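# Level the wobbly stand under the network switch

## Task

Get the wobbly stand resting firmly and level on the table while the network switch stays on top of it; the wedges may be used for this. At the end the grippers must be released and moved away, and the result must hold without any help from the robot.

## Robot and tools

Robot: two arms, left_arm and right_arm, placed on opposite sides of the table. Each has six revolute joints (waist, shoulder, elbow, wrist pitch, wrist yaw, wrist roll) and a parallel two-finger gripper. Base positions in the scene frame: left_arm (-0.069, +0.459, +0.060) m, right_arm (-0.103, -0.564, +0.112) m. left_arm sits on the +y side. The names left and right do not correspond to sides of any camera image.

Scene frame: origin at the table centre, +z up, table surface at z = +0.020 m. All reported gripper positions (metres), orientations (quat_wxyz) and velocities (m/s, rad/s) use this frame. end_effector_position is the midpoint between the finger pads, roughly 3-4 cm short of the fingertips. The fingers extend along the gripper's +x axis and close along its y axis. Reported hand positions can be somewhat wrong, especially when an arm is stretched far.

execute_actions: argument "actions" is a list holding zero or one item; optional "pictures" (true/false) requests camera images.
- Empty list {"actions": []}: no command, just returns the state, with pictures.
- Motion: {"actions": [{"rows": [[...]], "steps": N}]}, N from 11 to 15 (default 15), each step 1/30 s. Each row is used for one step; if fewer rows than steps, the final row repeats.
- Wait: {"actions": [{"steps": N}]}, N up to 300, counted from the previous result, including the time spent replying.
Each row is one flat list of 14 numbers, each within [-1, 1], covering both arms even if only one moves: left_arm waist, shoulder, elbow, wrist pitch, wrist yaw, wrist roll, gripper opening, then the same seven for right_arm.

Joint numbers are offsets, not targets. They are measured from the joint angles in the most recent result that listed them (before any such result in the scene, or for later calls within one reply, from the angles at the moment the action begins), never from the previous row. Scale: 1.0 equals 0.9615 rad for waist, shoulder and elbow; 1.713 rad for wrist pitch; 1.767 for wrist yaw; 1.728 for wrist roll. So sending all zeros pulls the arm back to those reference angles; it is not a pause. Joint ranges per arm (rad): waist -3.054 to 3.054, shoulder 0.000 to 3.142, elbow 0.000 to 2.356, wrist pitch -1.571 to 1.571, wrist yaw -1.571 to 1.571, wrist roll -3.142 to 3.142. A call asking for more than 0.010 rad beyond a range end is rejected and nothing moves; true ends may differ by up to 0.010 rad, and requests beyond them are clipped, reported as "joint sent to its limit" (possibly about an earlier action).

Gripper opening is an absolute value, not an offset: +1 fully open (about 0.088 m between pads), empty fingers touch near -0.80, values down to -1 add nothing. Closing fully takes at least about 0.5 s. To hold something, command roughly 0.07 below the grip_measured value; smaller margins hold more gently. Very thin items (under about 3 mm) get less force. Readings can be offset by about 1 mm and read narrower while squeezing.

Motion limits: each step a joint's target stays within a fixed lead of its measured angle (0.211 rad waist/shoulder/elbow, 0.213 wrist pitch, 0.267 wrist yaw, 0.228 wrist roll), and targets that would move the hand more than 70 mm from where it is get scaled back, so big moves take several calls. Friction may leave joints short or ignore tiny moves; check the reported angles after moving. Arms keep heading to the last row while you reply, until they settle or a step is HELD.

Timing: each result is captured 11 steps before its action ends; those remaining steps run while you write, and the next action follows them. Reply length costs simulated time.

Result lines: the state line gives each arm's pose and velocities; Joint positions and Joint velocities list six joints (rad, rad/s) plus the pad gap (m, m/s) per arm; grip_measured is finger opening on the command scale. "joint command not followed" means a clearance check altered or blocked some joint targets. HELD marks steps where your row was partly or wholly not sent. MOTOR HOT warns from 50 °C; at 95 °C an OVER-TEMPERATURE FAULT holds the arm, and if it does not cool it goes limp and its gripper releases. A torque fault (contact torque reaching a load limit: waist 16.6, shoulder 20.6, elbow 20.5, wrist pitch 5.42, wrist yaw 5.4, wrist roll 5.07 N m, held weight included) stops that arm for 10 s and drops the rest of the call.

Cameras: cam_head_left, cam_head_right (fixed, overhead from the -x side), cam_left_wrist, cam_right_wrist, each 504x504, delivered in that order. Calibration given is approximate. zoom_image takes "camera" (one of those names) and "region" [x0, y0, x1, y1] in image pixels from the top-left, at most 504 by 504, and returns a closer view of the latest image.

read_manual (optional "section", default "licences") returns only licence texts; it moves nothing.

finished_scene takes "scene", the current scene's number, ends and grades it irreversibly, and reports success and the next task. Only call it once the stand is level, stable, carries the switch, and both grippers have released and backed away. Replying without any tool call ends everything.

Avoid: knocking or placing anything off the table, dropping or slamming parts, hard pushes, letting the arms touch or press each other, and long static holding that heats motors. Expect occasional brief tugs on held parts or pushes on loose objects. Smooth, efficient motion is preferred.

Each tool is called by a JSON object that holds its "api" and its "payload".

## Session

I'll start by looking at the current state.

{"api": "execute_actions", "payload": {"actions": []}}

Scene clock: 0.00 s of 7200.00 s.
left_arm: end_effector_position=(-0.1827, +0.0390, +0.3895) grip_measured=+0.819 end_effector_quat_wxyz=(-0.538, +0.631, -0.425, +0.363) end_effector_velocity=(+0.000, +0.001, -0.001) end_effector_angular_velocity=(+0.004, +0.003, +0.005) | right_arm: end_effector_position=(-0.1995, -0.2188, +0.4122) grip_measured=+0.826 end_effector_quat_wxyz=(-0.193, +0.889, +0.348, -0.227) end_effector_velocity=(+0.004, -0.001, +0.001) end_effector_angular_velocity=(-0.006, -0.015, -0.009)
Joint positions: left_arm=[-0.288  1.537  1.145  0.393 -0.931 -1.728  0.079] | right_arm=[ 0.751  1.604  1.498 -1.005  1.265 -1.503  0.079]
Joint velocities: left_arm=[-0.002 -0.002 -0.002 -0.007 -0.007 -0.007 -0.   ] | right_arm=[-0.007 -0.002 -0.002 -0.007  0.007 -0.007 -0.   ]
Heat: left arm: hottest wrist roll 25 °C (+0.0 °C/min); right arm: hottest waist 25 °C (+0.0 °C/min).

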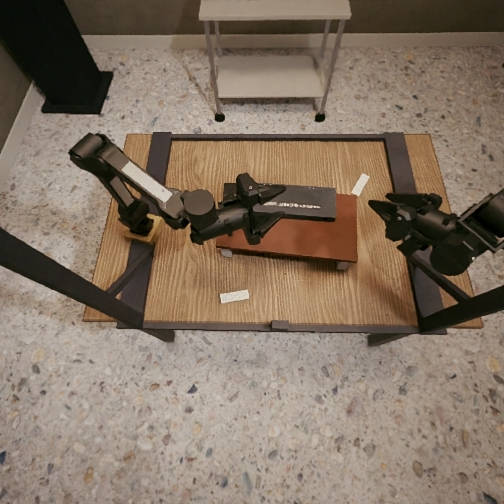

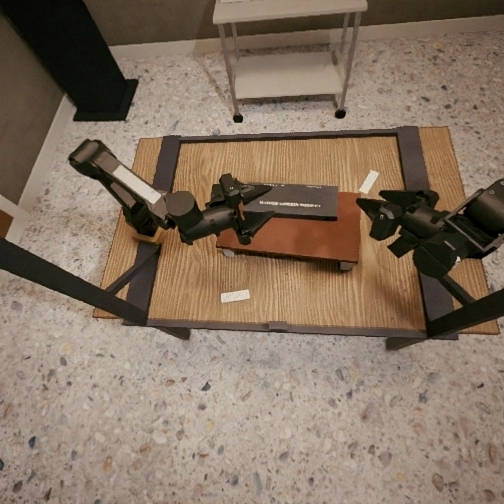

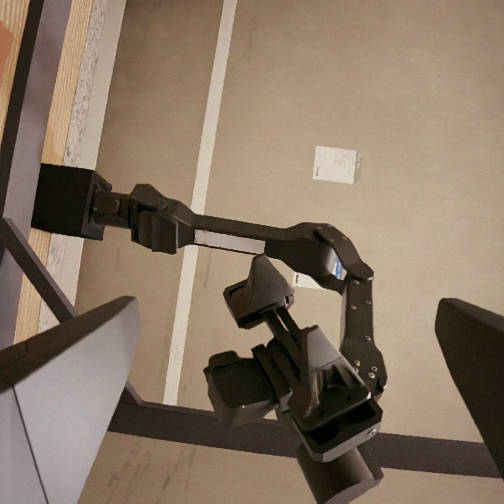

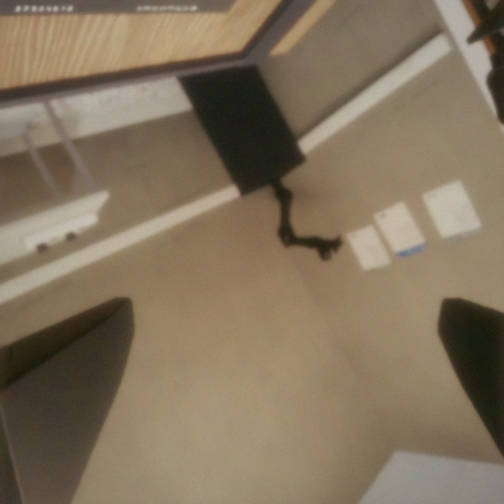

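{"api": "zoom_image", "payload": {"camera": "cam_head_left", "region": [190, 150, 400, 320]}}

{"api": "zoom_image", "payload": {"camera": "cam_head_right", "region": [190, 150, 400, 320]}}

Region (190, 150, 400, 320) of cam_head_left's 504x504 image, scaled by 2.400, with more detail than that image has; it fills the top 408 rows of this view, and the rest is white.

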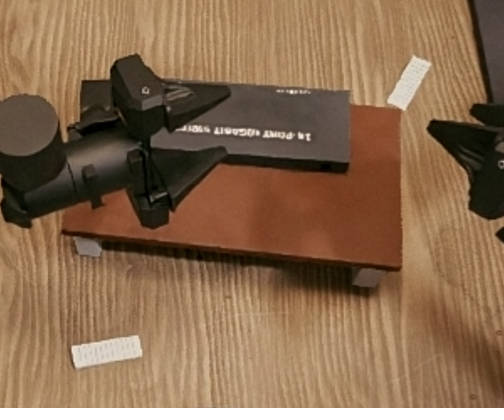

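Region (190, 150, 400, 320) of cam_head_right's 504x504 image, scaled by 2.400, with more detail than that image has; it fills the top 408 rows of this view, and the rest is white.

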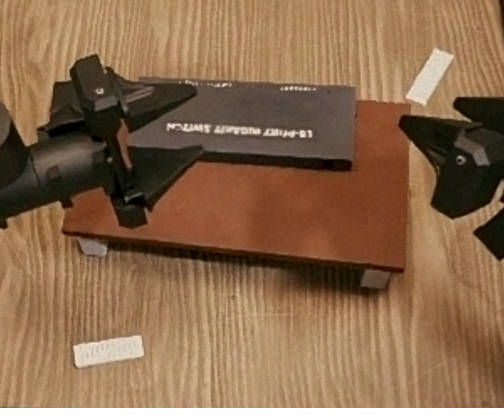

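{"api": "zoom_image", "payload": {"camera": "cam_head_left", "region": [200, 230, 300, 320]}}

{"api": "zoom_image", "payload": {"camera": "cam_head_left", "region": [300, 160, 400, 280]}}

Region (200, 230, 300, 320) of cam_head_left's 504x504 image, scaled by 5.040, with more detail than that image has; it fills the top 454 rows of this view, and the rest is white.

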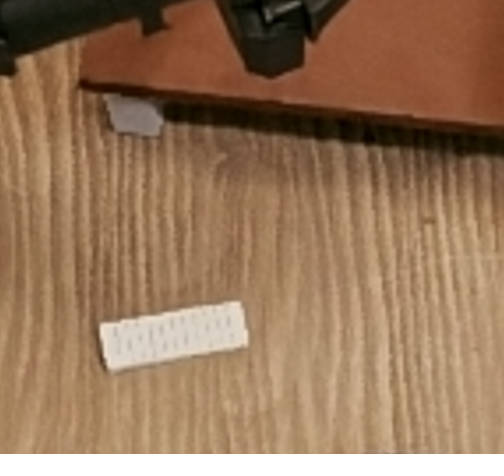

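Region (300, 160, 400, 280) of cam_head_left's 504x504 image, scaled by 4.200, with more detail than that image has.

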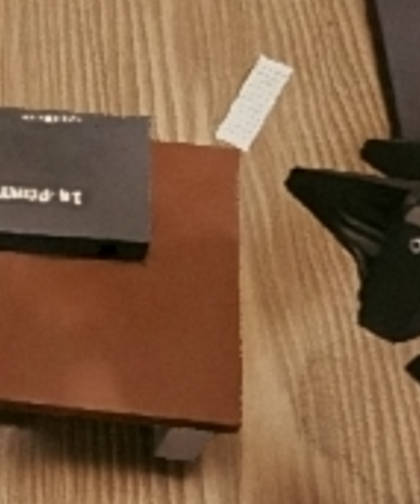

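{"api": "execute_actions", "payload": {"actions": [{"rows": [[0.98,0,0,0,0.96,-0.475,0.82, -0.98,0,0,0,-0.96,0.95,0.82]], "steps": 15}]}}

{"api": "execute_actions", "payload": {"actions": [{"steps": 15}]}}

Scene clock: 24.80 s of 7200.00 s.
left_arm: end_effector_position=(-0.1449, +0.0066, +0.3896) grip_measured=+0.819 end_effector_quat_wxyz=(-0.437, +0.663, -0.507, +0.334) end_effector_velocity=(+0.526, -0.230, +0.001) end_effector_angular_velocity=(-0.499, +1.843, -0.358) | right_arm: end_effector_position=(-0.1596, -0.2004, +0.3766) grip_measured=+0.824 end_effector_quat_wxyz=(-0.278, +0.851, +0.239, -0.376) end_effector_velocity=(+0.458, +0.129, -0.272) end_effector_angular_velocity=(+0.124, +2.992, -1.857)
Joint positions: left_arm=[-0.102  1.537  1.145  0.393 -0.625 -1.976  0.079] | right_arm=[ 0.565  1.604  1.499 -1.004  0.969 -1.254  0.079]
Joint velocities: left_arm=[ 1.878 -0.007 -0.002 -0.007  2.234 -1.912  0.   ] | right_arm=[-1.907  0.037 -0.002 -0.022 -2.322  1.941 -0.001]
Heat: left arm: hottest shoulder 27 °C (+4.8 °C/min); right arm: hottest elbow 29 °C (+9.7 °C/min).
Steps of this call (steps 1 to 90: nothing new was sent; then 21.67 s passed at rest; steps 91 to 94: the first 4 steps of this action). Readings (joint positions):
91: left_arm=[-0.270 1.537 1.145 0.393 -0.869 -1.776] | right_arm=[0.735 1.604 1.498 -1.006 1.209 -1.455]
92: left_arm=[-0.223 1.537 1.145 0.394 -0.777 -1.846] | right_arm=[0.688 1.604 1.499 -1.004 1.122 -1.385]
94: the state above

Scene clock: 25.30 s of 7200.00 s.
left_arm: end_effector_position=(+0.0405, +0.0073, +0.3896) grip_measured=+0.819 end_effector_quat_wxyz=(-0.197, +0.632, -0.716, +0.223) end_effector_velocity=(-0.326, +0.047, -0.005) end_effector_angular_velocity=(+0.031, +0.087, -2.256) | right_arm: end_effector_position=(-0.0318, -0.1951, +0.3197) grip_measured=+0.823 end_effector_quat_wxyz=(+0.583, -0.365, +0.364, +0.629) end_effector_velocity=(-0.322, +0.059, +0.053) end_effector_angular_velocity=(+0.428, +2.924, -0.741)
Joint positions: left_arm=[ 0.658  1.537  1.145  0.393  0.524 -2.538  0.079] | right_arm=[-0.193  1.605  1.499 -1.004 -0.174 -0.266  0.079]
Joint velocities: left_arm=[ 0.037 -0.002 -0.002 -0.022  2.293 -0.081 -0.   ] | right_arm=[-0.046 -0.002 -0.007  0.007 -2.322  1.956 -0.   ]
Heat: left arm: hottest shoulder 27 °C (+4.7 °C/min); right arm: hottest elbow 29 °C (+9.5 °C/min).
Kept back: nothing.
Steps of this call (steps 1 to 11: the last 11 steps of your previous action; steps 12 to 15: the robot went on to your last target). Readings (joint positions):
1: left_arm=[-0.039 1.537 1.145 0.393 -0.547 -2.042] | right_arm=[0.502 1.605 1.499 -1.004 0.892 -1.189]
2: left_arm=[0.024 1.537 1.145 0.393 -0.469 -2.108] | right_arm=[0.438 1.605 1.499 -1.004 0.814 -1.122]
4: left_arm=[0.149 1.537 1.145 0.393 -0.313 -2.239] | right_arm=[0.313 1.605 1.499 -1.004 0.660 -0.990]
8: left_arm=[0.395 1.537 1.145 0.393 -0.000 -2.463] | right_arm=[0.069 1.605 1.499 -1.004 0.352 -0.729]
15: the state above

{"api": "execute_actions", "payload": {"actions": [{"rows": [[0.492,0.75,0.055,0.055,0.496,0,0.82, -0.729,0.619,-0.19,0.918,-0.694,0.995,0.82]], "steps": 15}]}}

{"api": "execute_actions", "payload": {"actions": [{"steps": 20}]}}

Scene clock: 26.77 s of 7200.00 s.
left_arm: end_effector_position=(+0.0406, +0.0155, +0.3679) grip_measured=+0.819 end_effector_quat_wxyz=(-0.156, +0.504, -0.814, +0.243) end_effector_velocity=(+0.458, +0.035, -0.380) end_effector_angular_velocity=(+0.722, +0.438, -0.161) | right_arm: end_effector_position=(-0.0473, -0.1714, +0.3017) grip_measured=+0.823 end_effector_quat_wxyz=(+0.535, -0.081, +0.597, +0.593) end_effector_velocity=(+0.324, +0.115, -0.402) end_effector_angular_velocity=(-0.611, +2.096, -1.424)
Joint positions: left_arm=[ 0.776  1.652  1.185  0.454  0.976 -2.544  0.079] | right_arm=[-0.295  1.691  1.432 -0.859 -0.616  0.283  0.079]
Joint velocities: left_arm=[ 1.209  1.033  0.085  0.11   1.37  -0.007 -0.   ] | right_arm=[-1.136  1.096 -0.613  1.121 -1.443  1.253 -0.   ]
Heat: left arm: hottest shoulder 27 °C (+4.5 °C/min); right arm: hottest elbow 29 °C (+9.0 °C/min).
Steps of this call (steps 1 to 30: the robot went on to your last target; steps 31 to 40: nothing new was sent; steps 41 to 44: the first 4 steps of this action). Readings (joint positions):
41: left_arm=[0.665 1.557 1.148 0.408 0.814 -2.544] | right_arm=[-0.198 1.619 1.485 -0.983 -0.463 0.161]
42: left_arm=[0.697 1.585 1.163 0.435 0.882 -2.544] | right_arm=[-0.224 1.633 1.467 -0.941 -0.520 0.201]
44: the state above

Scene clock: 27.43 s of 7200.00 s.
left_arm: end_effector_position=(+0.1711, +0.0643, +0.1327) grip_measured=+0.819 end_effector_quat_wxyz=(-0.049, +0.486, -0.872, -0.009) end_effector_velocity=(+0.008, -0.008, +0.015) end_effector_angular_velocity=(-0.040, -0.043, -0.009) | right_arm: end_effector_position=(+0.1837, -0.1864, +0.2202) grip_measured=+0.823 end_effector_quat_wxyz=(+0.314, +0.423, +0.741, +0.417) end_effector_velocity=(+0.028, +0.093, +0.136) end_effector_angular_velocity=(+0.636, -0.634, +0.083)
Joint positions: left_arm=[ 1.131  2.255  1.193  0.488  1.398 -2.543  0.079] | right_arm=[-0.9    2.196  1.317  0.199 -1.392  1.375  0.079]
Joint velocities: left_arm=[-0.002 -0.002  0.056 -0.007  0.007  0.007 -0.   ] | right_arm=[ 0.129 -0.007 -0.002  1.736 -0.066  0.872 -0.   ]
Heat: left arm: hottest shoulder 27 °C (+4.4 °C/min); right arm: hottest elbow 29 °C (+8.7 °C/min).
Kept back: nothing.
Steps of this call (steps 1 to 11: the last 11 steps of your previous action; steps 12 to 20: the robot went on to your last target). Readings (joint positions):
1: left_arm=[0.816 1.688 1.186 0.457 1.024 -2.544] | right_arm=[-0.333 1.731 1.411 -0.819 -0.665 0.326]
2: left_arm=[0.855 1.725 1.186 0.460 1.072 -2.544] | right_arm=[-0.373 1.774 1.392 -0.779 -0.716 0.371]
4: left_arm=[0.930 1.799 1.186 0.467 1.168 -2.544] | right_arm=[-0.456 1.864 1.363 -0.692 -0.824 0.464]
8: left_arm=[1.062 1.953 1.188 0.480 1.310 -2.544] | right_arm=[-0.628 2.039 1.340 -0.510 -1.049 0.656]
20: the state above

{"api": "execute_actions", "payload": {"actions": [{"rows": [[0,0,0,0,0,0,0.82, 0,0,0,0.216,0,0.679,0.82],[0,0,0,0,0,0,0.82, 0,0,0,0.216,0,0.679,0.82],[0,0,0,0,0,0,0.82, 0,0,0,0.216,0,0.679,0.82],[0,0,0,0,0,0,0.82, 0,0,0,0.216,0,0.679,0.82],[0,0,0,0,0,0,0.82, 0,0,0,0.216,0,0.679,0.82],[0,0,0,0,0,0,0.82, 0,0.05,0,0.216,0,0.679,0.82],[0,0,0,0,0,0,0.82, 0,0.1,0,0.216,0,0.679,0.82],[0,0,0,0,0,0,0.82, 0,0.15,0,0.216,0,0.679,0.82],[0,0,0,0,0,0,0.82, 0,0.2,0,0.216,0,0.679,0.82],[0,0.02,0,0,0,0,0.82, 0,0.27,0,0.216,0,0.679,0.82]], "steps": 15}]}}

{"api": "execute_actions", "payload": {"actions": [{"steps": 20}], "pictures": true}}

Scene clock: 28.80 s of 7200.00 s.
left_arm: end_effector_position=(+0.1713, +0.0642, +0.1329) grip_measured=+0.819 end_effector_quat_wxyz=(-0.049, +0.486, -0.872, -0.009) end_effector_velocity=(+0.004, -0.001, -0.003) end_effector_angular_velocity=(+0.039, +0.024, +0.037) | right_arm: end_effector_position=(+0.1950, -0.1758, +0.2510) grip_measured=+0.823 end_effector_quat_wxyz=(+0.306, +0.438, +0.720, +0.443) end_effector_velocity=(+0.013, -0.012, +0.000) end_effector_angular_velocity=(-0.840, +1.772, -0.133)
Joint positions: left_arm=[ 1.131  2.255  1.194  0.487  1.398 -2.543  0.079] | right_arm=[-0.895  2.196  1.318  0.568 -1.397  1.7    0.079]
Joint velocities: left_arm=[ 0.002 -0.002 -0.002 -0.007 -0.037 -0.037 -0.   ] | right_arm=[-0.037 -0.002 -0.002 -0.007 -0.007  1.956 -0.   ]
Heat: left arm: hottest shoulder 28 °C (+6.2 °C/min); right arm: hottest elbow 29 °C (+8.3 °C/min).
Steps of this call (steps 1 to 30: the robot went on to your last target; steps 31 to 37: nothing new was sent; steps 38 to 41: the first 4 steps of this action). Readings (joint positions):
38: left_arm=[1.131 2.255 1.194 0.487 1.398 -2.543] | right_arm=[-0.892 2.196 1.318 0.568 -1.397 1.499]
39: left_arm=[1.131 2.255 1.194 0.487 1.398 -2.543] | right_arm=[-0.893 2.196 1.318 0.568 -1.397 1.568]
41: the state above

Scene clock: 29.47 s of 7200.00 s.
left_arm: end_effector_position=(+0.1712, +0.0643, +0.1314) grip_measured=+0.819 end_effector_quat_wxyz=(-0.048, +0.486, -0.872, -0.011) end_effector_velocity=(+0.001, +0.001, -0.003) end_effector_angular_velocity=(+0.015, +0.013, +0.009) | right_arm: end_effector_position=(+0.1911, -0.1802, +0.1331) grip_measured=+0.823 end_effector_quat_wxyz=(+0.051, +0.528, +0.848, -0.010) end_effector_velocity=(-0.003, -0.003, +0.001) end_effector_angular_velocity=(-0.019, +0.058, +0.012)
Joint positions: left_arm=[ 1.131  2.259  1.194  0.487  1.398 -2.543  0.079] | right_arm=[-0.898  2.458  1.315  0.569 -1.392  2.539  0.079]
Joint velocities: left_arm=[ 0.002  0.002 -0.002 -0.007 -0.007 -0.007  0.   ] | right_arm=[-0.002 -0.002 -0.002 -0.022 -0.022  0.037  0.   ]
Heat: left arm: hottest shoulder 28 °C (+6.1 °C/min); right arm: hottest shoulder 29 °C (+8.1 °C/min).
Kept back: nothing.
Steps of this call (steps 1 to 11: the last 11 steps of your previous action; steps 12 to 20: the robot went on to your last target). Readings (joint positions):
1: left_arm=[1.131 2.255 1.194 0.487 1.398 -2.543] | right_arm=[-0.896 2.196 1.318 0.568 -1.397 1.765]
2: left_arm=[1.131 2.255 1.194 0.487 1.398 -2.543] | right_arm=[-0.897 2.201 1.318 0.568 -1.397 1.830]
4: left_arm=[1.131 2.255 1.194 0.487 1.398 -2.543] | right_arm=[-0.898 2.232 1.323 0.574 -1.397 1.960]
8: left_arm=[1.131 2.255 1.194 0.487 1.398 -2.543] | right_arm=[-0.898 2.368 1.330 0.572 -1.394 2.200]
20: the state above
camera_calibration (this result's frames):
cam_left_wrist: T_world_to_cam=[[0.824665, -0.564469, 0.0360788, -0.102351], [0.122506, 0.24052, 0.962882, -0.131392], [-0.552195, -0.789635, 0.2675, 0.189105], [0, 0, 0, 1]] pos_world=[0.204925, 0.123152, 0.0796224]
cam_right_wrist: T_world_to_cam=[[-0.887807, -0.457794, -0.0471503, 0.101298], [0.067736, -0.23132, 0.970517, -0.154293], [-0.455203, 0.858438, 0.236376, 0.281285], [0, 0, 0, 1]] pos_world=[0.228427, -0.230783, 0.088031]

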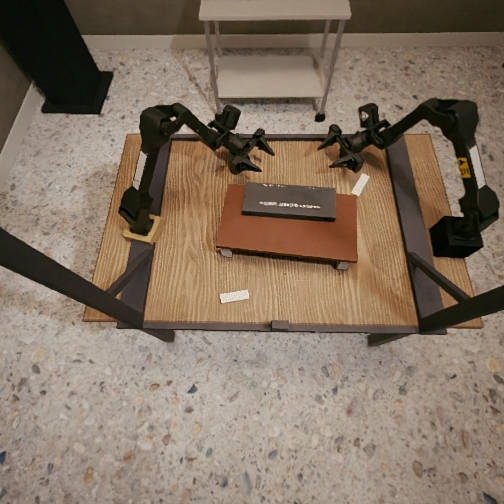

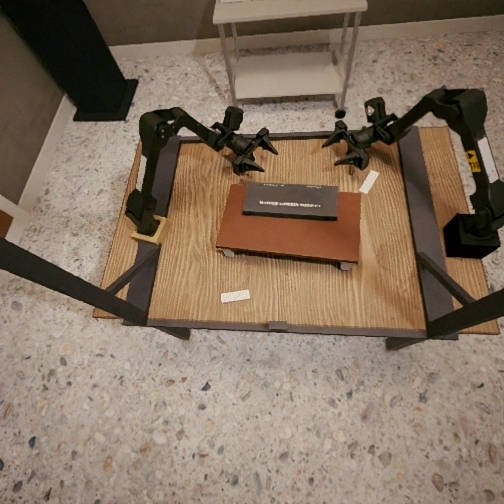

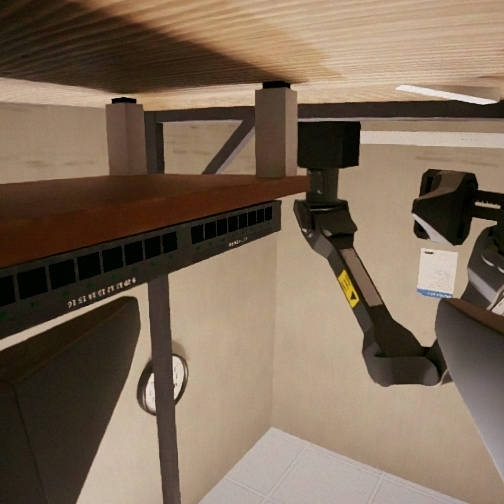

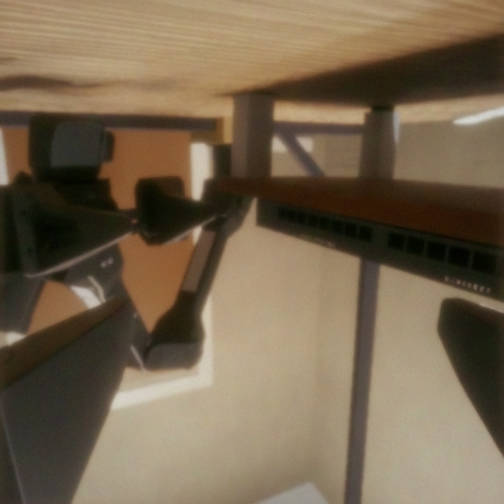

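{"api": "zoom_image", "payload": {"camera": "cam_right_wrist", "region": [200, 70, 420, 210]}}

{"api": "zoom_image", "payload": {"camera": "cam_left_wrist", "region": [90, 60, 320, 210]}}

{"api": "zoom_image", "payload": {"camera": "cam_left_wrist", "region": [384, 50, 504, 130]}}

Region (200, 70, 420, 210) of cam_right_wrist's 504x504 image, scaled by 2.291, with more detail than that image has; it fills the top 321 rows of this view, and the rest is white.

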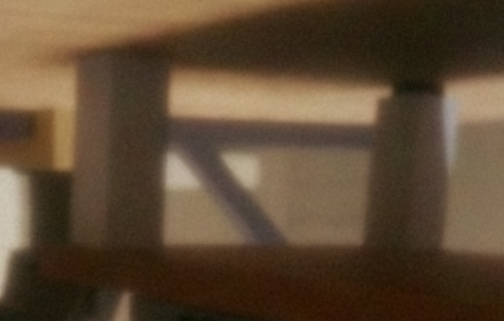

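Region (90, 60, 320, 210) of cam_left_wrist's 504x504 image, scaled by 2.191, with more detail than that image has; it fills the top 329 rows of this view, and the rest is white.

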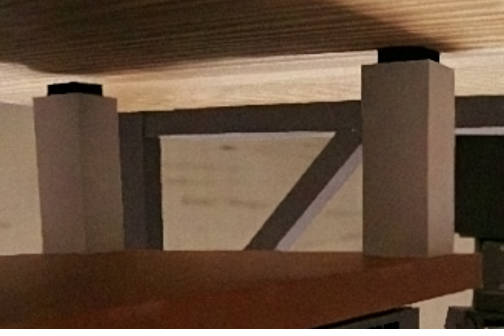

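Region (384, 50, 504, 130) of cam_left_wrist's 504x504 image, scaled by 4.200, with more detail than that image has.

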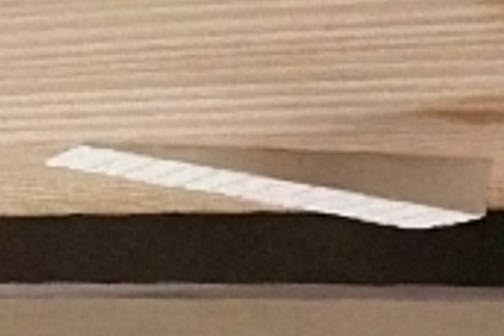

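{"api": "zoom_image", "payload": {"camera": "cam_right_wrist", "region": [424, 90, 504, 140]}}

{"api": "zoom_image", "payload": {"camera": "cam_left_wrist", "region": [90, 75, 170, 125]}}

{"api": "zoom_image", "payload": {"camera": "cam_head_left", "region": [200, 160, 380, 280]}}

Region (424, 90, 504, 140) of cam_right_wrist's 504x504 image, scaled by 6.300, with more detail than that image has; it fills the top 315 rows of this view, and the rest is white.

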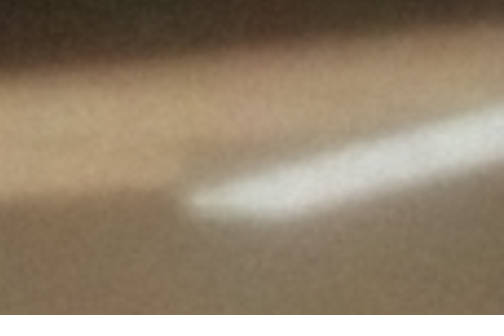

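Region (90, 75, 170, 125) of cam_left_wrist's 504x504 image, scaled by 6.300, with more detail than that image has; it fills the top 315 rows of this view, and the rest is white.

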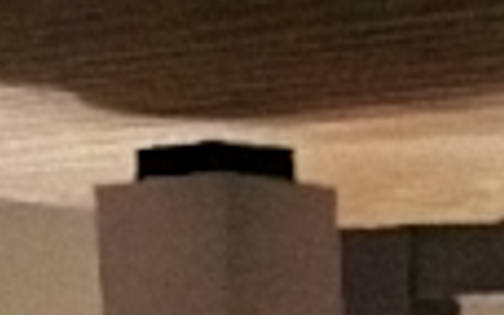

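Region (200, 160, 380, 280) of cam_head_left's 504x504 image, scaled by 2.800, with more detail than that image has.

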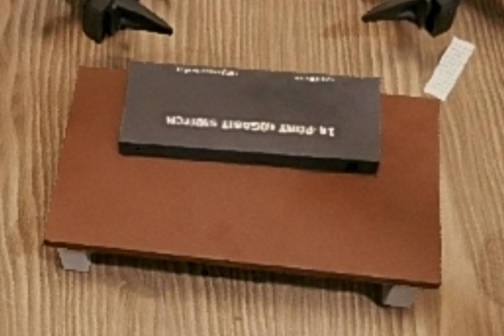

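{"api": "execute_actions", "payload": {"actions": [{"rows": [[0,-0.789,-0.17,-0.284,-0.962,0.835,0.5, 0,-0.632,0.319,-0.995,0.788,0,-0.8],[0,-0.789,-0.17,-0.284,-0.962,0.835,0.5, 0,-0.632,0.319,-0.995,0.788,0,-0.8],[0,-0.789,-0.17,-0.284,-0.962,0.835,0.5, 0,-0.632,0.319,-0.995,0.788,0,-0.8],[0,-0.789,-0.17,-0.284,-0.962,0.835,0.5, 0,-0.632,0.319,-0.995,0.788,0,-0.8],[0,-0.789,-0.17,-0.284,-0.962,0.835,0.5, 0,-0.632,0.319,-0.995,0.788,0,-0.8],[0,-0.789,-0.17,-0.284,-0.962,0.835,0.5, 0,-0.632,0.319,-0.995,0.788,0,-0.8],[-0.1,-0.789,-0.17,-0.284,-0.962,0.835,0.5, 0.1,-0.632,0.319,-0.995,0.788,0,-0.8],[-0.98,-0.789,-0.17,-0.284,-0.962,0.835,0.5, 0.98,-0.632,0.319,-0.995,0.788,0,-0.8]], "steps": 15}]}}

{"api": "execute_actions", "payload": {"actions": [{"steps": 22}]}}

Scene clock: 48.33 s of 7200.00 s.
left_arm: end_effector_position=(+0.1717, +0.0812, +0.1225) grip_measured=+0.585 end_effector_quat_wxyz=(-0.165, +0.555, -0.814, -0.039) end_effector_velocity=(+0.066, +0.141, +0.062) end_effector_angular_velocity=(+1.191, -2.070, +1.062) | right_arm: end_effector_position=(+0.2200, -0.1658, +0.1541) grip_measured=+0.435 end_effector_quat_wxyz=(+0.084, +0.575, +0.813, -0.029) end_effector_velocity=(+0.275, +0.127, +0.341) end_effector_angular_velocity=(-0.159, -0.806, -0.920)
Joint positions: left_arm=[ 1.13   2.085  1.068  0.247  1.105 -2.301  0.068] | right_arm=[-0.897  2.406  1.389  0.446 -1.251  2.544  0.06 ]
Joint velocities: left_arm=[-0.017 -1.512 -0.564 -1.839 -2.337  1.912 -0.049] | right_arm=[-0.002 -0.628  0.75  -0.813  1.092 -0.007 -0.175]
Heat: left arm: hottest shoulder 31 °C (+7.4 °C/min); right arm: hottest shoulder 35 °C (+12.4 °C/min).
Steps of this call (steps 1 to 30: the robot went on to your last target; steps 31 to 100: nothing new was sent; then 15.40 s passed at rest; steps 101 to 104: the first 4 steps of this action). Readings (joint positions):
101: left_arm=[1.130 2.234 1.174 0.449 1.342 -2.495] | right_arm=[-0.898 2.447 1.326 0.545 -1.373 2.544]
102: left_arm=[1.131 2.187 1.132 0.376 1.250 -2.428] | right_arm=[-0.897 2.437 1.344 0.507 -1.329 2.544]
104: the state above

Scene clock: 49.07 s of 7200.00 s.
left_arm: end_effector_position=(-0.0568, +0.0181, +0.2755) grip_measured=+0.503 end_effector_quat_wxyz=(+0.737, -0.246, +0.443, -0.448) end_effector_velocity=(-0.062, +0.009, +0.003) end_effector_angular_velocity=(+0.061, -0.419, -0.056) | right_arm: end_effector_position=(+0.0145, -0.0509, +0.3495) grip_measured=-0.797 end_effector_quat_wxyz=(+0.351, +0.626, +0.694, -0.049) end_effector_velocity=(-0.595, -0.033, -0.227) end_effector_angular_velocity=(-1.603, -0.665, +0.018)
Joint positions: left_arm=[ 0.195  1.506  1.041  0.001 -0.266 -1.131  0.064] | right_arm=[-0.216  1.86   1.625 -0.36  -0.204  2.544  0.   ]
Joint velocities: left_arm=[-0.266 -0.002 -0.007 -0.007 -0.374  0.286 -0.   ] | right_arm=[ 1.609 -0.134  0.012 -1.502  1.927 -0.007  0.   ]
Heat: left arm: hottest shoulder 31 °C (+7.3 °C/min); right arm: hottest shoulder 35 °C (+12.2 °C/min).
Kept back: nothing.
Steps of this call (steps 1 to 11: the last 11 steps of your previous action; steps 12 to 22: the robot went on to your last target). Readings (joint positions):
1: left_arm=[1.130 2.035 1.054 0.186 1.027 -2.236] | right_arm=[-0.897 2.383 1.416 0.417 -1.214 2.544]
2: left_arm=[1.130 1.982 1.048 0.130 0.950 -2.172] | right_arm=[-0.897 2.358 1.443 0.389 -1.177 2.544]
4: left_arm=[1.103 1.878 1.043 0.066 0.793 -2.051] | right_arm=[-0.887 2.303 1.493 0.332 -1.096 2.544]
8: left_arm=[0.917 1.695 1.043 0.027 0.557 -1.849] | right_arm=[-0.794 2.189 1.555 0.216 -0.945 2.544]
22: the state above

{"api": "execute_actions", "payload": {"actions": [{"rows": [[-0.954,0,0,-0.277,-0.213,0.018,0.5, 0.3,0,0,-0.475,0.115,0,-0.8]], "steps": 12}]}}

{"api": "execute_actions", "payload": {"actions": [{"steps": 15}]}}

Scene clock: 49.63 s of 7200.00 s.
left_arm: end_effector_position=(-0.0529, +0.0232, +0.2726) grip_measured=+0.503 end_effector_quat_wxyz=(+0.766, -0.230, +0.419, -0.431) end_effector_velocity=(+0.015, +0.252, -0.177) end_effector_angular_velocity=(+1.537, -1.689, +1.837) | right_arm: end_effector_position=(-0.0945, -0.1718, +0.2570) grip_measured=-0.797 end_effector_quat_wxyz=(+0.583, +0.401, +0.653, -0.270) end_effector_velocity=(-0.030, -0.092, -0.020) end_effector_angular_velocity=(-0.434, -0.057, +0.089)
Joint positions: left_arm=[ 0.173  1.506  1.043 -0.029 -0.358 -1.105  0.064] | right_arm=[ 0.045  1.858  1.623 -1.126 -0.002  2.543  0.   ]
Joint velocities: left_arm=[-1.096 -0.002  0.198 -1.883 -3.319 -0.022 -0.   ] | right_arm=[ 0.095 -0.002 -0.002 -0.432  0.066 -0.007  0.   ]
Heat: left arm: hottest shoulder 31 °C (+7.3 °C/min); right arm: hottest shoulder 35 °C (+12.1 °C/min).
Steps of this call (steps 1 to 16: the robot went on to your last target; step 17: the first step of this action). Readings (joint positions):
17: the state above

Scene clock: 50.13 s of 7200.00 s.
left_arm: end_effector_position=(-0.3086, +0.1730, +0.2216) grip_measured=+0.503 end_effector_quat_wxyz=(+0.685, +0.102, +0.378, -0.615) end_effector_velocity=(-0.241, +0.219, -0.009) end_effector_angular_velocity=(+0.044, -0.052, -0.863) | right_arm: end_effector_position=(-0.1051, -0.1813, +0.2551) grip_measured=-0.797 end_effector_quat_wxyz=(+0.596, +0.379, +0.652, -0.276) end_effector_velocity=(-0.000, -0.005, -0.001) end_effector_angular_velocity=(-0.022, +0.006, +0.006)
Joint positions: left_arm=[-0.681  1.505  1.046 -0.466 -0.635 -1.104  0.064] | right_arm=[ 0.072  1.858  1.623 -1.171 -0.002  2.543  0.   ]
Joint velocities: left_arm=[-0.882 -0.002 -0.002 -0.081 -0.007 -0.022  0.   ] | right_arm=[-0.002 -0.002 -0.002 -0.022 -0.007 -0.007  0.   ]
Heat: left arm: hottest shoulder 31 °C (+7.2 °C/min); right arm: hottest shoulder 35 °C (+12.0 °C/min).
Kept back: nothing.
Steps of this call (steps 1 to 11: the last 11 steps of your previous action; steps 12 to 15: the robot went on to your last target). Readings (joint positions):
1: left_arm=[0.127 1.505 1.046 -0.097 -0.450 -1.105] | right_arm=[0.049 1.858 1.623 -1.141 -0.002 2.543]
2: left_arm=[0.068 1.504 1.046 -0.162 -0.510 -1.105] | right_arm=[0.056 1.858 1.623 -1.154 -0.002 2.543]
4: left_arm=[-0.054 1.505 1.046 -0.283 -0.573 -1.105] | right_arm=[0.067 1.858 1.623 -1.161 -0.002 2.543]
8: left_arm=[-0.298 1.505 1.046 -0.427 -0.624 -1.105] | right_arm=[0.072 1.858 1.623 -1.169 -0.002 2.543]
15: the state above

{"api": "execute_actions", "payload": {"actions": [{"rows": [[-0.043,0.1,-0.015,-0.004,-0.004,0.003,0.5, 0.223,0,0,0,0,0,-0.8],[-0.043,0.2,-0.015,-0.004,-0.004,0.003,0.5, 0.223,0,0,0,0,0,-0.8],[-0.043,0.3,-0.015,-0.004,-0.004,0.003,0.5, 0.223,0,0,0,0,0,-0.8],[-0.043,0.341,-0.015,-0.004,-0.004,0.003,0.5, 0.223,0.05,0,0,0,0,-0.8],[-0.043,0.341,-0.015,-0.004,-0.004,0.003,0.5, 0.223,0.167,0,0,0,0,-0.8]], "steps": 15}]}}

{"api": "execute_actions", "payload": {"actions": [{"steps": 14}], "pictures": true}}

Scene clock: 51.17 s of 7200.00 s.
left_arm: end_effector_position=(-0.3234, +0.1778, +0.1826) grip_measured=+0.503 end_effector_quat_wxyz=(+0.690, +0.158, +0.359, -0.608) end_effector_velocity=(-0.031, -0.008, -0.541) end_effector_angular_velocity=(+0.893, -1.274, -0.041) | right_arm: end_effector_position=(-0.1572, -0.1850, +0.2532) grip_measured=-0.797 end_effector_quat_wxyz=(+0.616, +0.332, +0.675, -0.236) end_effector_velocity=(-0.548, -0.072, -0.082) end_effector_angular_velocity=(-0.259, +0.173, +1.401)
Joint positions: left_arm=[-0.719  1.628  1.053 -0.465 -0.647 -1.104  0.064] | right_arm=[ 0.21   1.863  1.623 -1.171  0.002  2.543  0.   ]
Joint velocities: left_arm=[-0.017  1.541 -0.002 -0.007  0.037  0.007 -0.   ] | right_arm=[ 1.36   0.222 -0.002 -0.007 -0.212 -0.007  0.   ]
Heat: left arm: hottest shoulder 31 °C (+7.0 °C/min); right arm: hottest shoulder 35 °C (+11.7 °C/min).
Steps of this call (steps 1 to 27: the robot went on to your last target; steps 28 to 31: the first 4 steps of this action). Readings (joint positions):
28: left_arm=[-0.719 1.516 1.046 -0.472 -0.641 -1.104] | right_arm=[0.083 1.858 1.623 -1.171 0.007 2.543]
29: left_arm=[-0.719 1.541 1.048 -0.470 -0.645 -1.104] | right_arm=[0.116 1.858 1.623 -1.171 0.011 2.543]
31: the state above

Scene clock: 51.63 s of 7200.00 s.
left_arm: end_effector_position=(-0.3142, +0.1855, +0.1057) grip_measured=+0.503 end_effector_quat_wxyz=(+0.707, +0.261, +0.332, -0.567) end_effector_velocity=(+0.002, +0.001, +0.000) end_effector_angular_velocity=(-0.003, -0.005, +0.005) | right_arm: end_effector_position=(-0.1869, -0.1896, +0.1955) grip_measured=-0.797 end_effector_quat_wxyz=(+0.656, +0.260, +0.659, -0.260) end_effector_velocity=(+0.001, -0.003, -0.001) end_effector_angular_velocity=(-0.013, +0.004, +0.005)
Joint positions: left_arm=[-0.721  1.827  1.029 -0.473 -0.641 -1.104  0.064] | right_arm=[ 0.286  2.02   1.621 -1.17  -0.005  2.543  0.   ]
Joint velocities: left_arm=[-0.002 -0.002 -0.002 -0.007 -0.007 -0.007  0.   ] | right_arm=[-0.002 -0.002 -0.007 -0.007 -0.007 -0.007  0.   ]
Heat: left arm: hottest shoulder 31 °C (+7.0 °C/min); right arm: hottest shoulder 35 °C (+11.6 °C/min).
Kept back: nothing.
Steps of this call (steps 1 to 11: the last 11 steps of your previous action; steps 12 to 14: the robot went on to your last target). Readings (joint positions):
1: left_arm=[-0.720 1.683 1.052 -0.468 -0.645 -1.104] | right_arm=[0.250 1.884 1.626 -1.171 -0.003 2.543]
2: left_arm=[-0.720 1.734 1.048 -0.470 -0.642 -1.104] | right_arm=[0.278 1.908 1.634 -1.170 -0.005 2.543]
4: left_arm=[-0.721 1.803 1.036 -0.476 -0.638 -1.104] | right_arm=[0.299 1.962 1.635 -1.166 -0.005 2.543]
8: left_arm=[-0.721 1.827 1.029 -0.475 -0.639 -1.104] | right_arm=[0.289 2.022 1.619 -1.170 -0.005 2.543]
14: the state above
camera_calibration (this result's frames):
cam_left_wrist: T_world_to_cam=[[-0.970354, -0.239153, -0.0349206, -0.24956], [-0.21518, 0.920649, -0.325735, -0.172361], [0.11005, -0.308564, -0.944816, 0.270659], [0, 0, 0, 1]] pos_world=[-0.309036, 0.182516, 0.190864]
cam_right_wrist: T_world_to_cam=[[-0.674026, -0.738481, 0.0183067, -0.261691], [-0.69197, 0.639862, 0.334296, -0.0438595], [-0.258585, 0.212657, -0.94229, 0.247279], [0, 0, 0, 1]] pos_world=[-0.142793, -0.217775, 0.252462]

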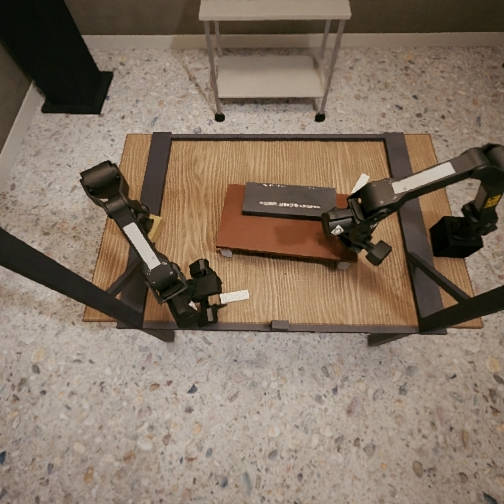

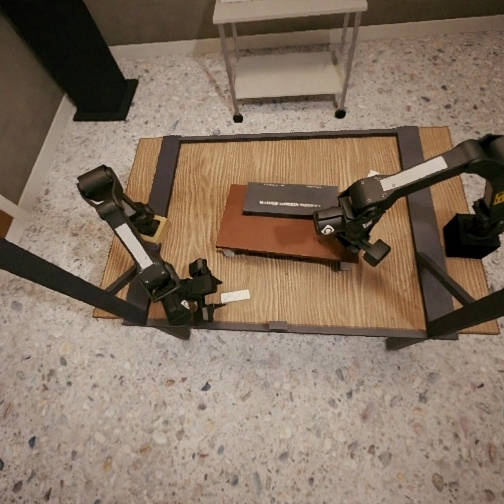

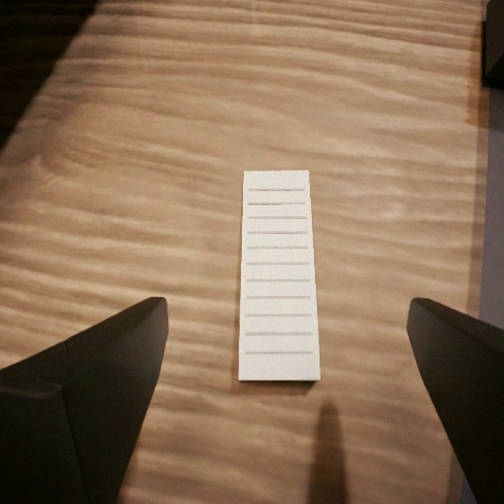

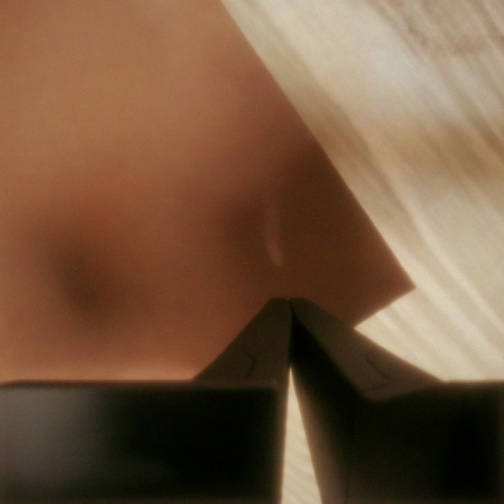

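{"api": "execute_actions", "payload": {"actions": [{"rows": [[0.004,0.03,-0.015,0.025,0,0.003,0.5, 0,0,0,0,0,0,-0.8],[0.008,0.06,-0.03,0.05,0,0.006,0.5, 0,0,0,0,0,0,-0.8],[0.012,0.085,-0.043,0.075,0,0.009,0.5, 0,0,0,0,0,0,-0.8],[0.014,0.105,-0.053,0.092,0.002,0.012,0.5, 0,0,0,0,0,0,-0.8],[0.014,0.12,-0.06,0.105,0.002,0.012,0.5, 0,0,0,0,0,0,-0.8],[0.014,0.132,-0.066,0.115,0.002,0.012,0.5, 0,0,0,0,0,0,-0.8],[0.014,0.141,-0.07,0.122,0.002,0.012,0.5, 0,0,0,0,0,0,-0.8]], "steps": 13}]}}

{"api": "execute_actions", "payload": {"actions": [{"steps": 12}], "pictures": true}}

Scene clock: 55.60 s of 7200.00 s.
left_arm: end_effector_position=(-0.3169, +0.1835, +0.1036) grip_measured=+0.503 end_effector_quat_wxyz=(+0.706, +0.255, +0.334, -0.570) end_effector_velocity=(-0.083, -0.062, -0.065) end_effector_angular_velocity=(-0.269, +0.396, -0.013) | right_arm: end_effector_position=(-0.1869, -0.1896, +0.1955) grip_measured=-0.797 end_effector_quat_wxyz=(+0.656, +0.260, +0.659, -0.260) end_effector_velocity=(+0.000, -0.002, +0.000) end_effector_angular_velocity=(-0.009, +0.006, +0.020)
Joint positions: left_arm=[-0.72   1.835  1.026 -0.447 -0.641 -1.103  0.064] | right_arm=[ 0.286  2.02   1.621 -1.17  -0.005  2.543  0.   ]
Joint velocities: left_arm=[ 0.017  0.252 -0.105  0.857  0.007  0.037 -0.   ] | right_arm=[-0.002 -0.002 -0.002 -0.007 -0.007 -0.022  0.   ]
Heat: left arm: hottest shoulder 31 °C (+6.5 °C/min); right arm: hottest shoulder 35 °C (+10.8 °C/min).
Steps of this call (steps 1 to 30: the robot went on to your last target; steps 31 to 100: nothing new was sent; then 0.57 s passed at rest; steps 101 to 102: the first 2 steps of this action). Readings (joint positions):
101: left_arm=[-0.721 1.828 1.029 -0.468 -0.641 -1.104] | right_arm=[0.286 2.020 1.621 -1.170 -0.005 2.543]
102: the state above

Scene clock: 56.00 s of 7200.00 s.
left_arm: end_effector_position=(-0.3168, +0.1793, +0.0589) grip_measured=+0.503 end_effector_quat_wxyz=(+0.706, +0.257, +0.333, -0.569) end_effector_velocity=(-0.009, -0.006, +0.005) end_effector_angular_velocity=(-0.042, +0.046, -0.006) | right_arm: end_effector_position=(-0.1869, -0.1896, +0.1955) grip_measured=-0.797 end_effector_quat_wxyz=(+0.656, +0.260, +0.659, -0.260) end_effector_velocity=(-0.002, -0.004, -0.001) end_effector_angular_velocity=(-0.017, +0.019, -0.010)
Joint positions: left_arm=[-0.71   1.952  0.969 -0.269 -0.638 -1.089  0.064] | right_arm=[ 0.286  2.02   1.621 -1.17  -0.005  2.543  0.   ]
Joint velocities: left_arm=[-0.002 -0.002 -0.002  0.066 -0.007  0.007 -0.   ] | right_arm=[-0.002 -0.002 -0.007 -0.007 -0.022  0.007  0.   ]
Heat: left arm: hottest shoulder 31 °C (+6.4 °C/min); right arm: hottest shoulder 35 °C (+10.7 °C/min).
Kept back: nothing.
Steps of this call (steps 1 to 11: the last 11 steps of your previous action; step 12: the robot went on to your last target). Readings (joint positions):
1: left_arm=[-0.719 1.847 1.022 -0.415 -0.641 -1.101] | right_arm=[0.286 2.020 1.621 -1.170 -0.005 2.543]
2: left_arm=[-0.717 1.862 1.017 -0.383 -0.641 -1.097] | right_arm=[0.286 2.020 1.621 -1.170 -0.005 2.543]
4: left_arm=[-0.713 1.899 1.001 -0.335 -0.641 -1.093] | right_arm=[0.286 2.020 1.621 -1.170 -0.005 2.543]
8: left_arm=[-0.710 1.949 0.971 -0.286 -0.638 -1.090] | right_arm=[0.286 2.020 1.621 -1.170 -0.005 2.543]
12: the state above
camera_calibration (this result's frames):
cam_left_wrist: T_world_to_cam=[[-0.970955, -0.237858, -0.0258668, -0.256154], [-0.216324, 0.91892, -0.329832, -0.182315], [0.102223, -0.314657, -0.943685, 0.2234], [0, 0, 0, 1]] pos_world=[-0.31099, 0.176899, 0.14406]
cam_right_wrist: T_world_to_cam=[[-0.674026, -0.738481, 0.0183067, -0.261691], [-0.69197, 0.639862, 0.334296, -0.0438595], [-0.258585, 0.212657, -0.94229, 0.247279], [0, 0, 0, 1]] pos_world=[-0.142793, -0.217775, 0.252462]

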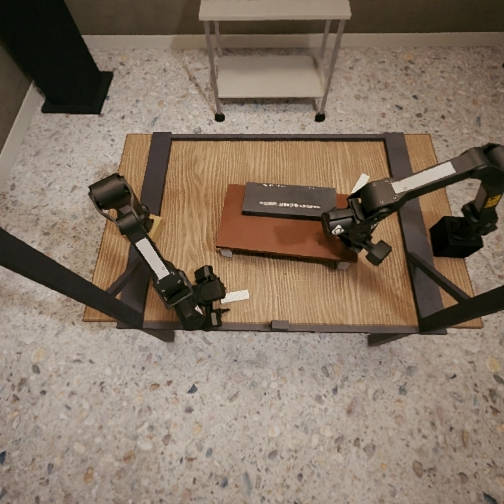

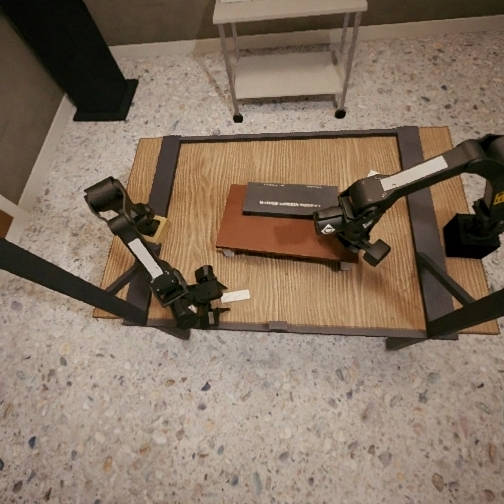

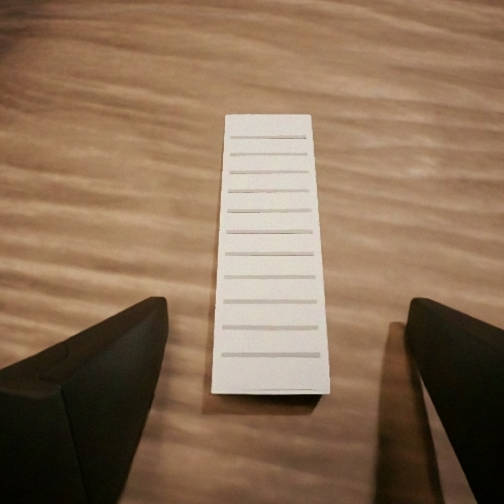

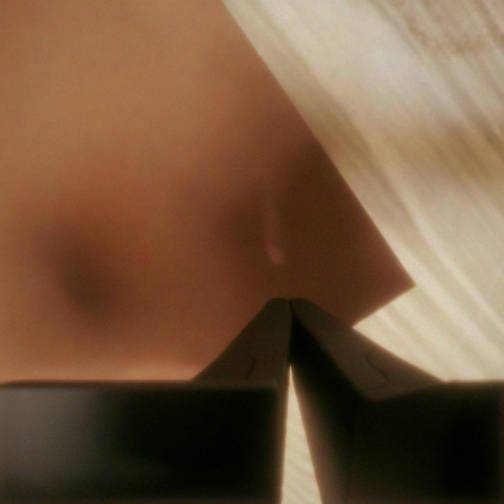

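{"api": "execute_actions", "payload": {"actions": [{"rows": [[0.004,0.021,-0.016,0.004,0,0.006,0.5, 0,0,0,0,0,0,-0.8]], "steps": 11}]}}

{"api": "execute_actions", "payload": {"actions": [{"steps": 11}], "pictures": true}}

Scene clock: 56.80 s of 7200.00 s.
left_arm: end_effector_position=(-0.3171, +0.1791, +0.0590) grip_measured=+0.503 end_effector_quat_wxyz=(+0.706, +0.256, +0.333, -0.570) end_effector_velocity=(+0.000, +0.002, +0.000) end_effector_angular_velocity=(-0.004, +0.004, +0.012) | right_arm: end_effector_position=(-0.1869, -0.1896, +0.1955) grip_measured=-0.797 end_effector_quat_wxyz=(+0.656, +0.260, +0.659, -0.260) end_effector_velocity=(+0.003, -0.005, -0.002) end_effector_angular_velocity=(-0.025, -0.013, +0.005)
Joint positions: left_arm=[-0.71   1.952  0.969 -0.267 -0.638 -1.089  0.064] | right_arm=[ 0.286  2.02   1.621 -1.17  -0.005  2.543  0.   ]
Joint velocities: left_arm=[-0.007 -0.002 -0.002 -0.007 -0.007 -0.022 -0.   ] | right_arm=[-0.002  0.002 -0.002 -0.022  0.007 -0.007  0.   ]
Heat: left arm: hottest shoulder 31 °C (+6.3 °C/min); right arm: hottest shoulder 35 °C (+10.6 °C/min).
Kept back: the last 11 steps of this action.
Steps of this call (steps 1 to 24: the robot went on to your last target). Readings (joint positions):
1: left_arm=[-0.710 1.952 0.969 -0.268 -0.638 -1.089] | right_arm=[0.286 2.020 1.621 -1.170 -0.005 2.543]
2: left_arm=[-0.710 1.952 0.969 -0.268 -0.638 -1.089] | right_arm=[0.286 2.020 1.621 -1.170 -0.005 2.543]
4: left_arm=[-0.710 1.952 0.969 -0.268 -0.638 -1.089] | right_arm=[0.286 2.020 1.621 -1.170 -0.005 2.543]
8: left_arm=[-0.710 1.952 0.969 -0.267 -0.638 -1.089] | right_arm=[0.286 2.020 1.621 -1.170 -0.005 2.543]
24: the state above

Scene clock: 57.17 s of 7200.00 s.
left_arm: end_effector_position=(-0.3151, +0.1800, +0.0556) grip_measured=+0.503 end_effector_quat_wxyz=(+0.707, +0.262, +0.330, -0.568) end_effector_velocity=(-0.001, -0.000, +0.001) end_effector_angular_velocity=(-0.009, -0.003, -0.006) | right_arm: end_effector_position=(-0.1869, -0.1896, +0.1955) grip_measured=-0.797 end_effector_quat_wxyz=(+0.656, +0.260, +0.659, -0.260) end_effector_velocity=(+0.002, -0.002, +0.000) end_effector_angular_velocity=(-0.006, -0.009, +0.005)
Joint positions: left_arm=[-0.708  1.959  0.964 -0.264 -0.638 -1.084  0.064] | right_arm=[ 0.286  2.02   1.621 -1.17  -0.005  2.543  0.   ]
Joint velocities: left_arm=[-0.002 -0.002 -0.002  0.007 -0.007  0.007  0.   ] | right_arm=[-0.002 -0.002 -0.002 -0.007  0.007 -0.007  0.   ]
Heat: left arm: hottest shoulder 31 °C (+6.3 °C/min); right arm: hottest shoulder 35 °C (+10.5 °C/min).
Kept back: nothing.
Steps of this call (steps 1 to 11: the last 11 steps of your previous action). Readings (joint positions):
1: left_arm=[-0.710 1.953 0.968 -0.266 -0.638 -1.088] | right_arm=[0.286 2.020 1.621 -1.170 -0.005 2.543]
2: left_arm=[-0.710 1.954 0.967 -0.266 -0.638 -1.087] | right_arm=[0.286 2.020 1.621 -1.170 -0.005 2.543]
4: left_arm=[-0.709 1.957 0.966 -0.265 -0.638 -1.085] | right_arm=[0.286 2.020 1.621 -1.170 -0.005 2.543]
8: left_arm=[-0.708 1.959 0.964 -0.264 -0.638 -1.084] | right_arm=[0.286 2.020 1.621 -1.170 -0.005 2.543]
11: the state above
camera_calibration (this result's frames):
cam_left_wrist: T_world_to_cam=[[-0.9713, -0.235143, -0.0358329, -0.254496], [-0.210901, 0.921053, -0.327386, -0.182448], [0.109987, -0.310433, -0.944211, 0.222047], [0, 0, 0, 1]] pos_world=[-0.310092, 0.177132, 0.140809]
cam_right_wrist: T_world_to_cam=[[-0.674026, -0.738481, 0.0183067, -0.261691], [-0.69197, 0.639862, 0.334296, -0.0438595], [-0.258585, 0.212657, -0.94229, 0.247279], [0, 0, 0, 1]] pos_world=[-0.142793, -0.217775, 0.252462]

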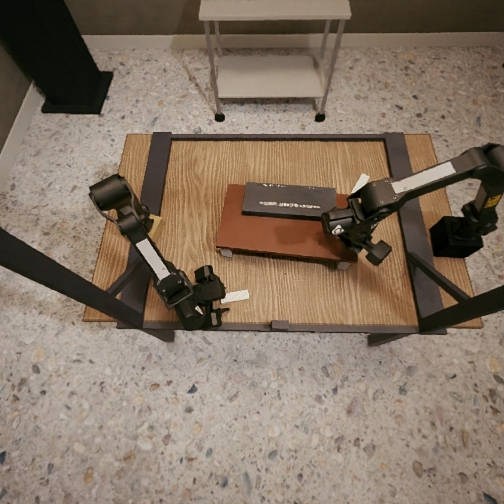

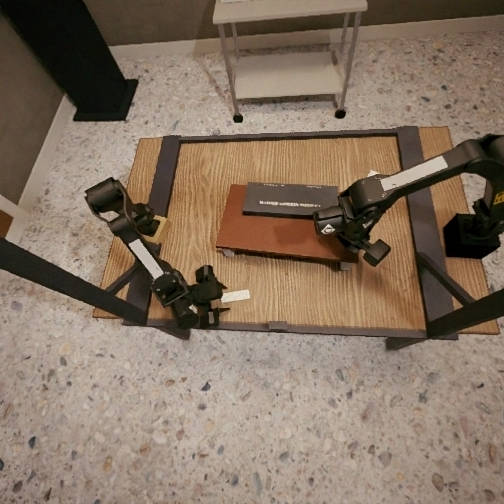

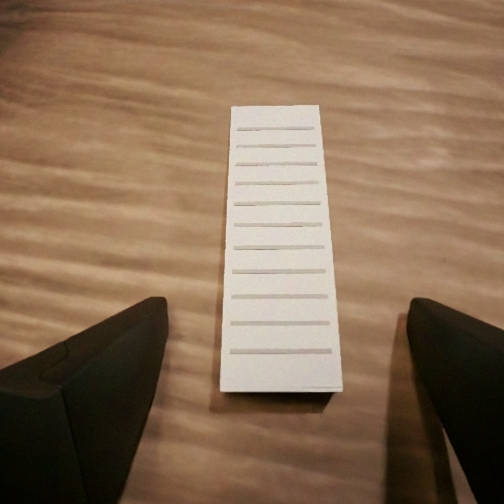

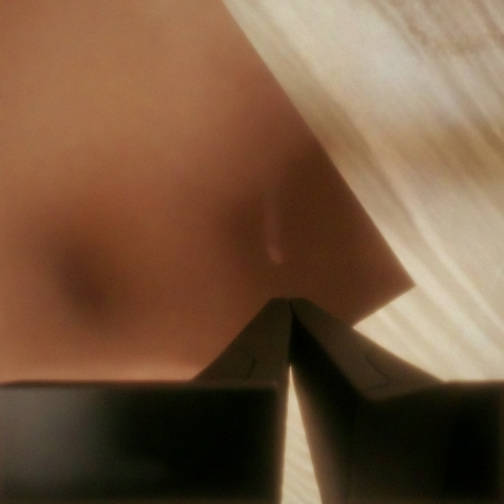

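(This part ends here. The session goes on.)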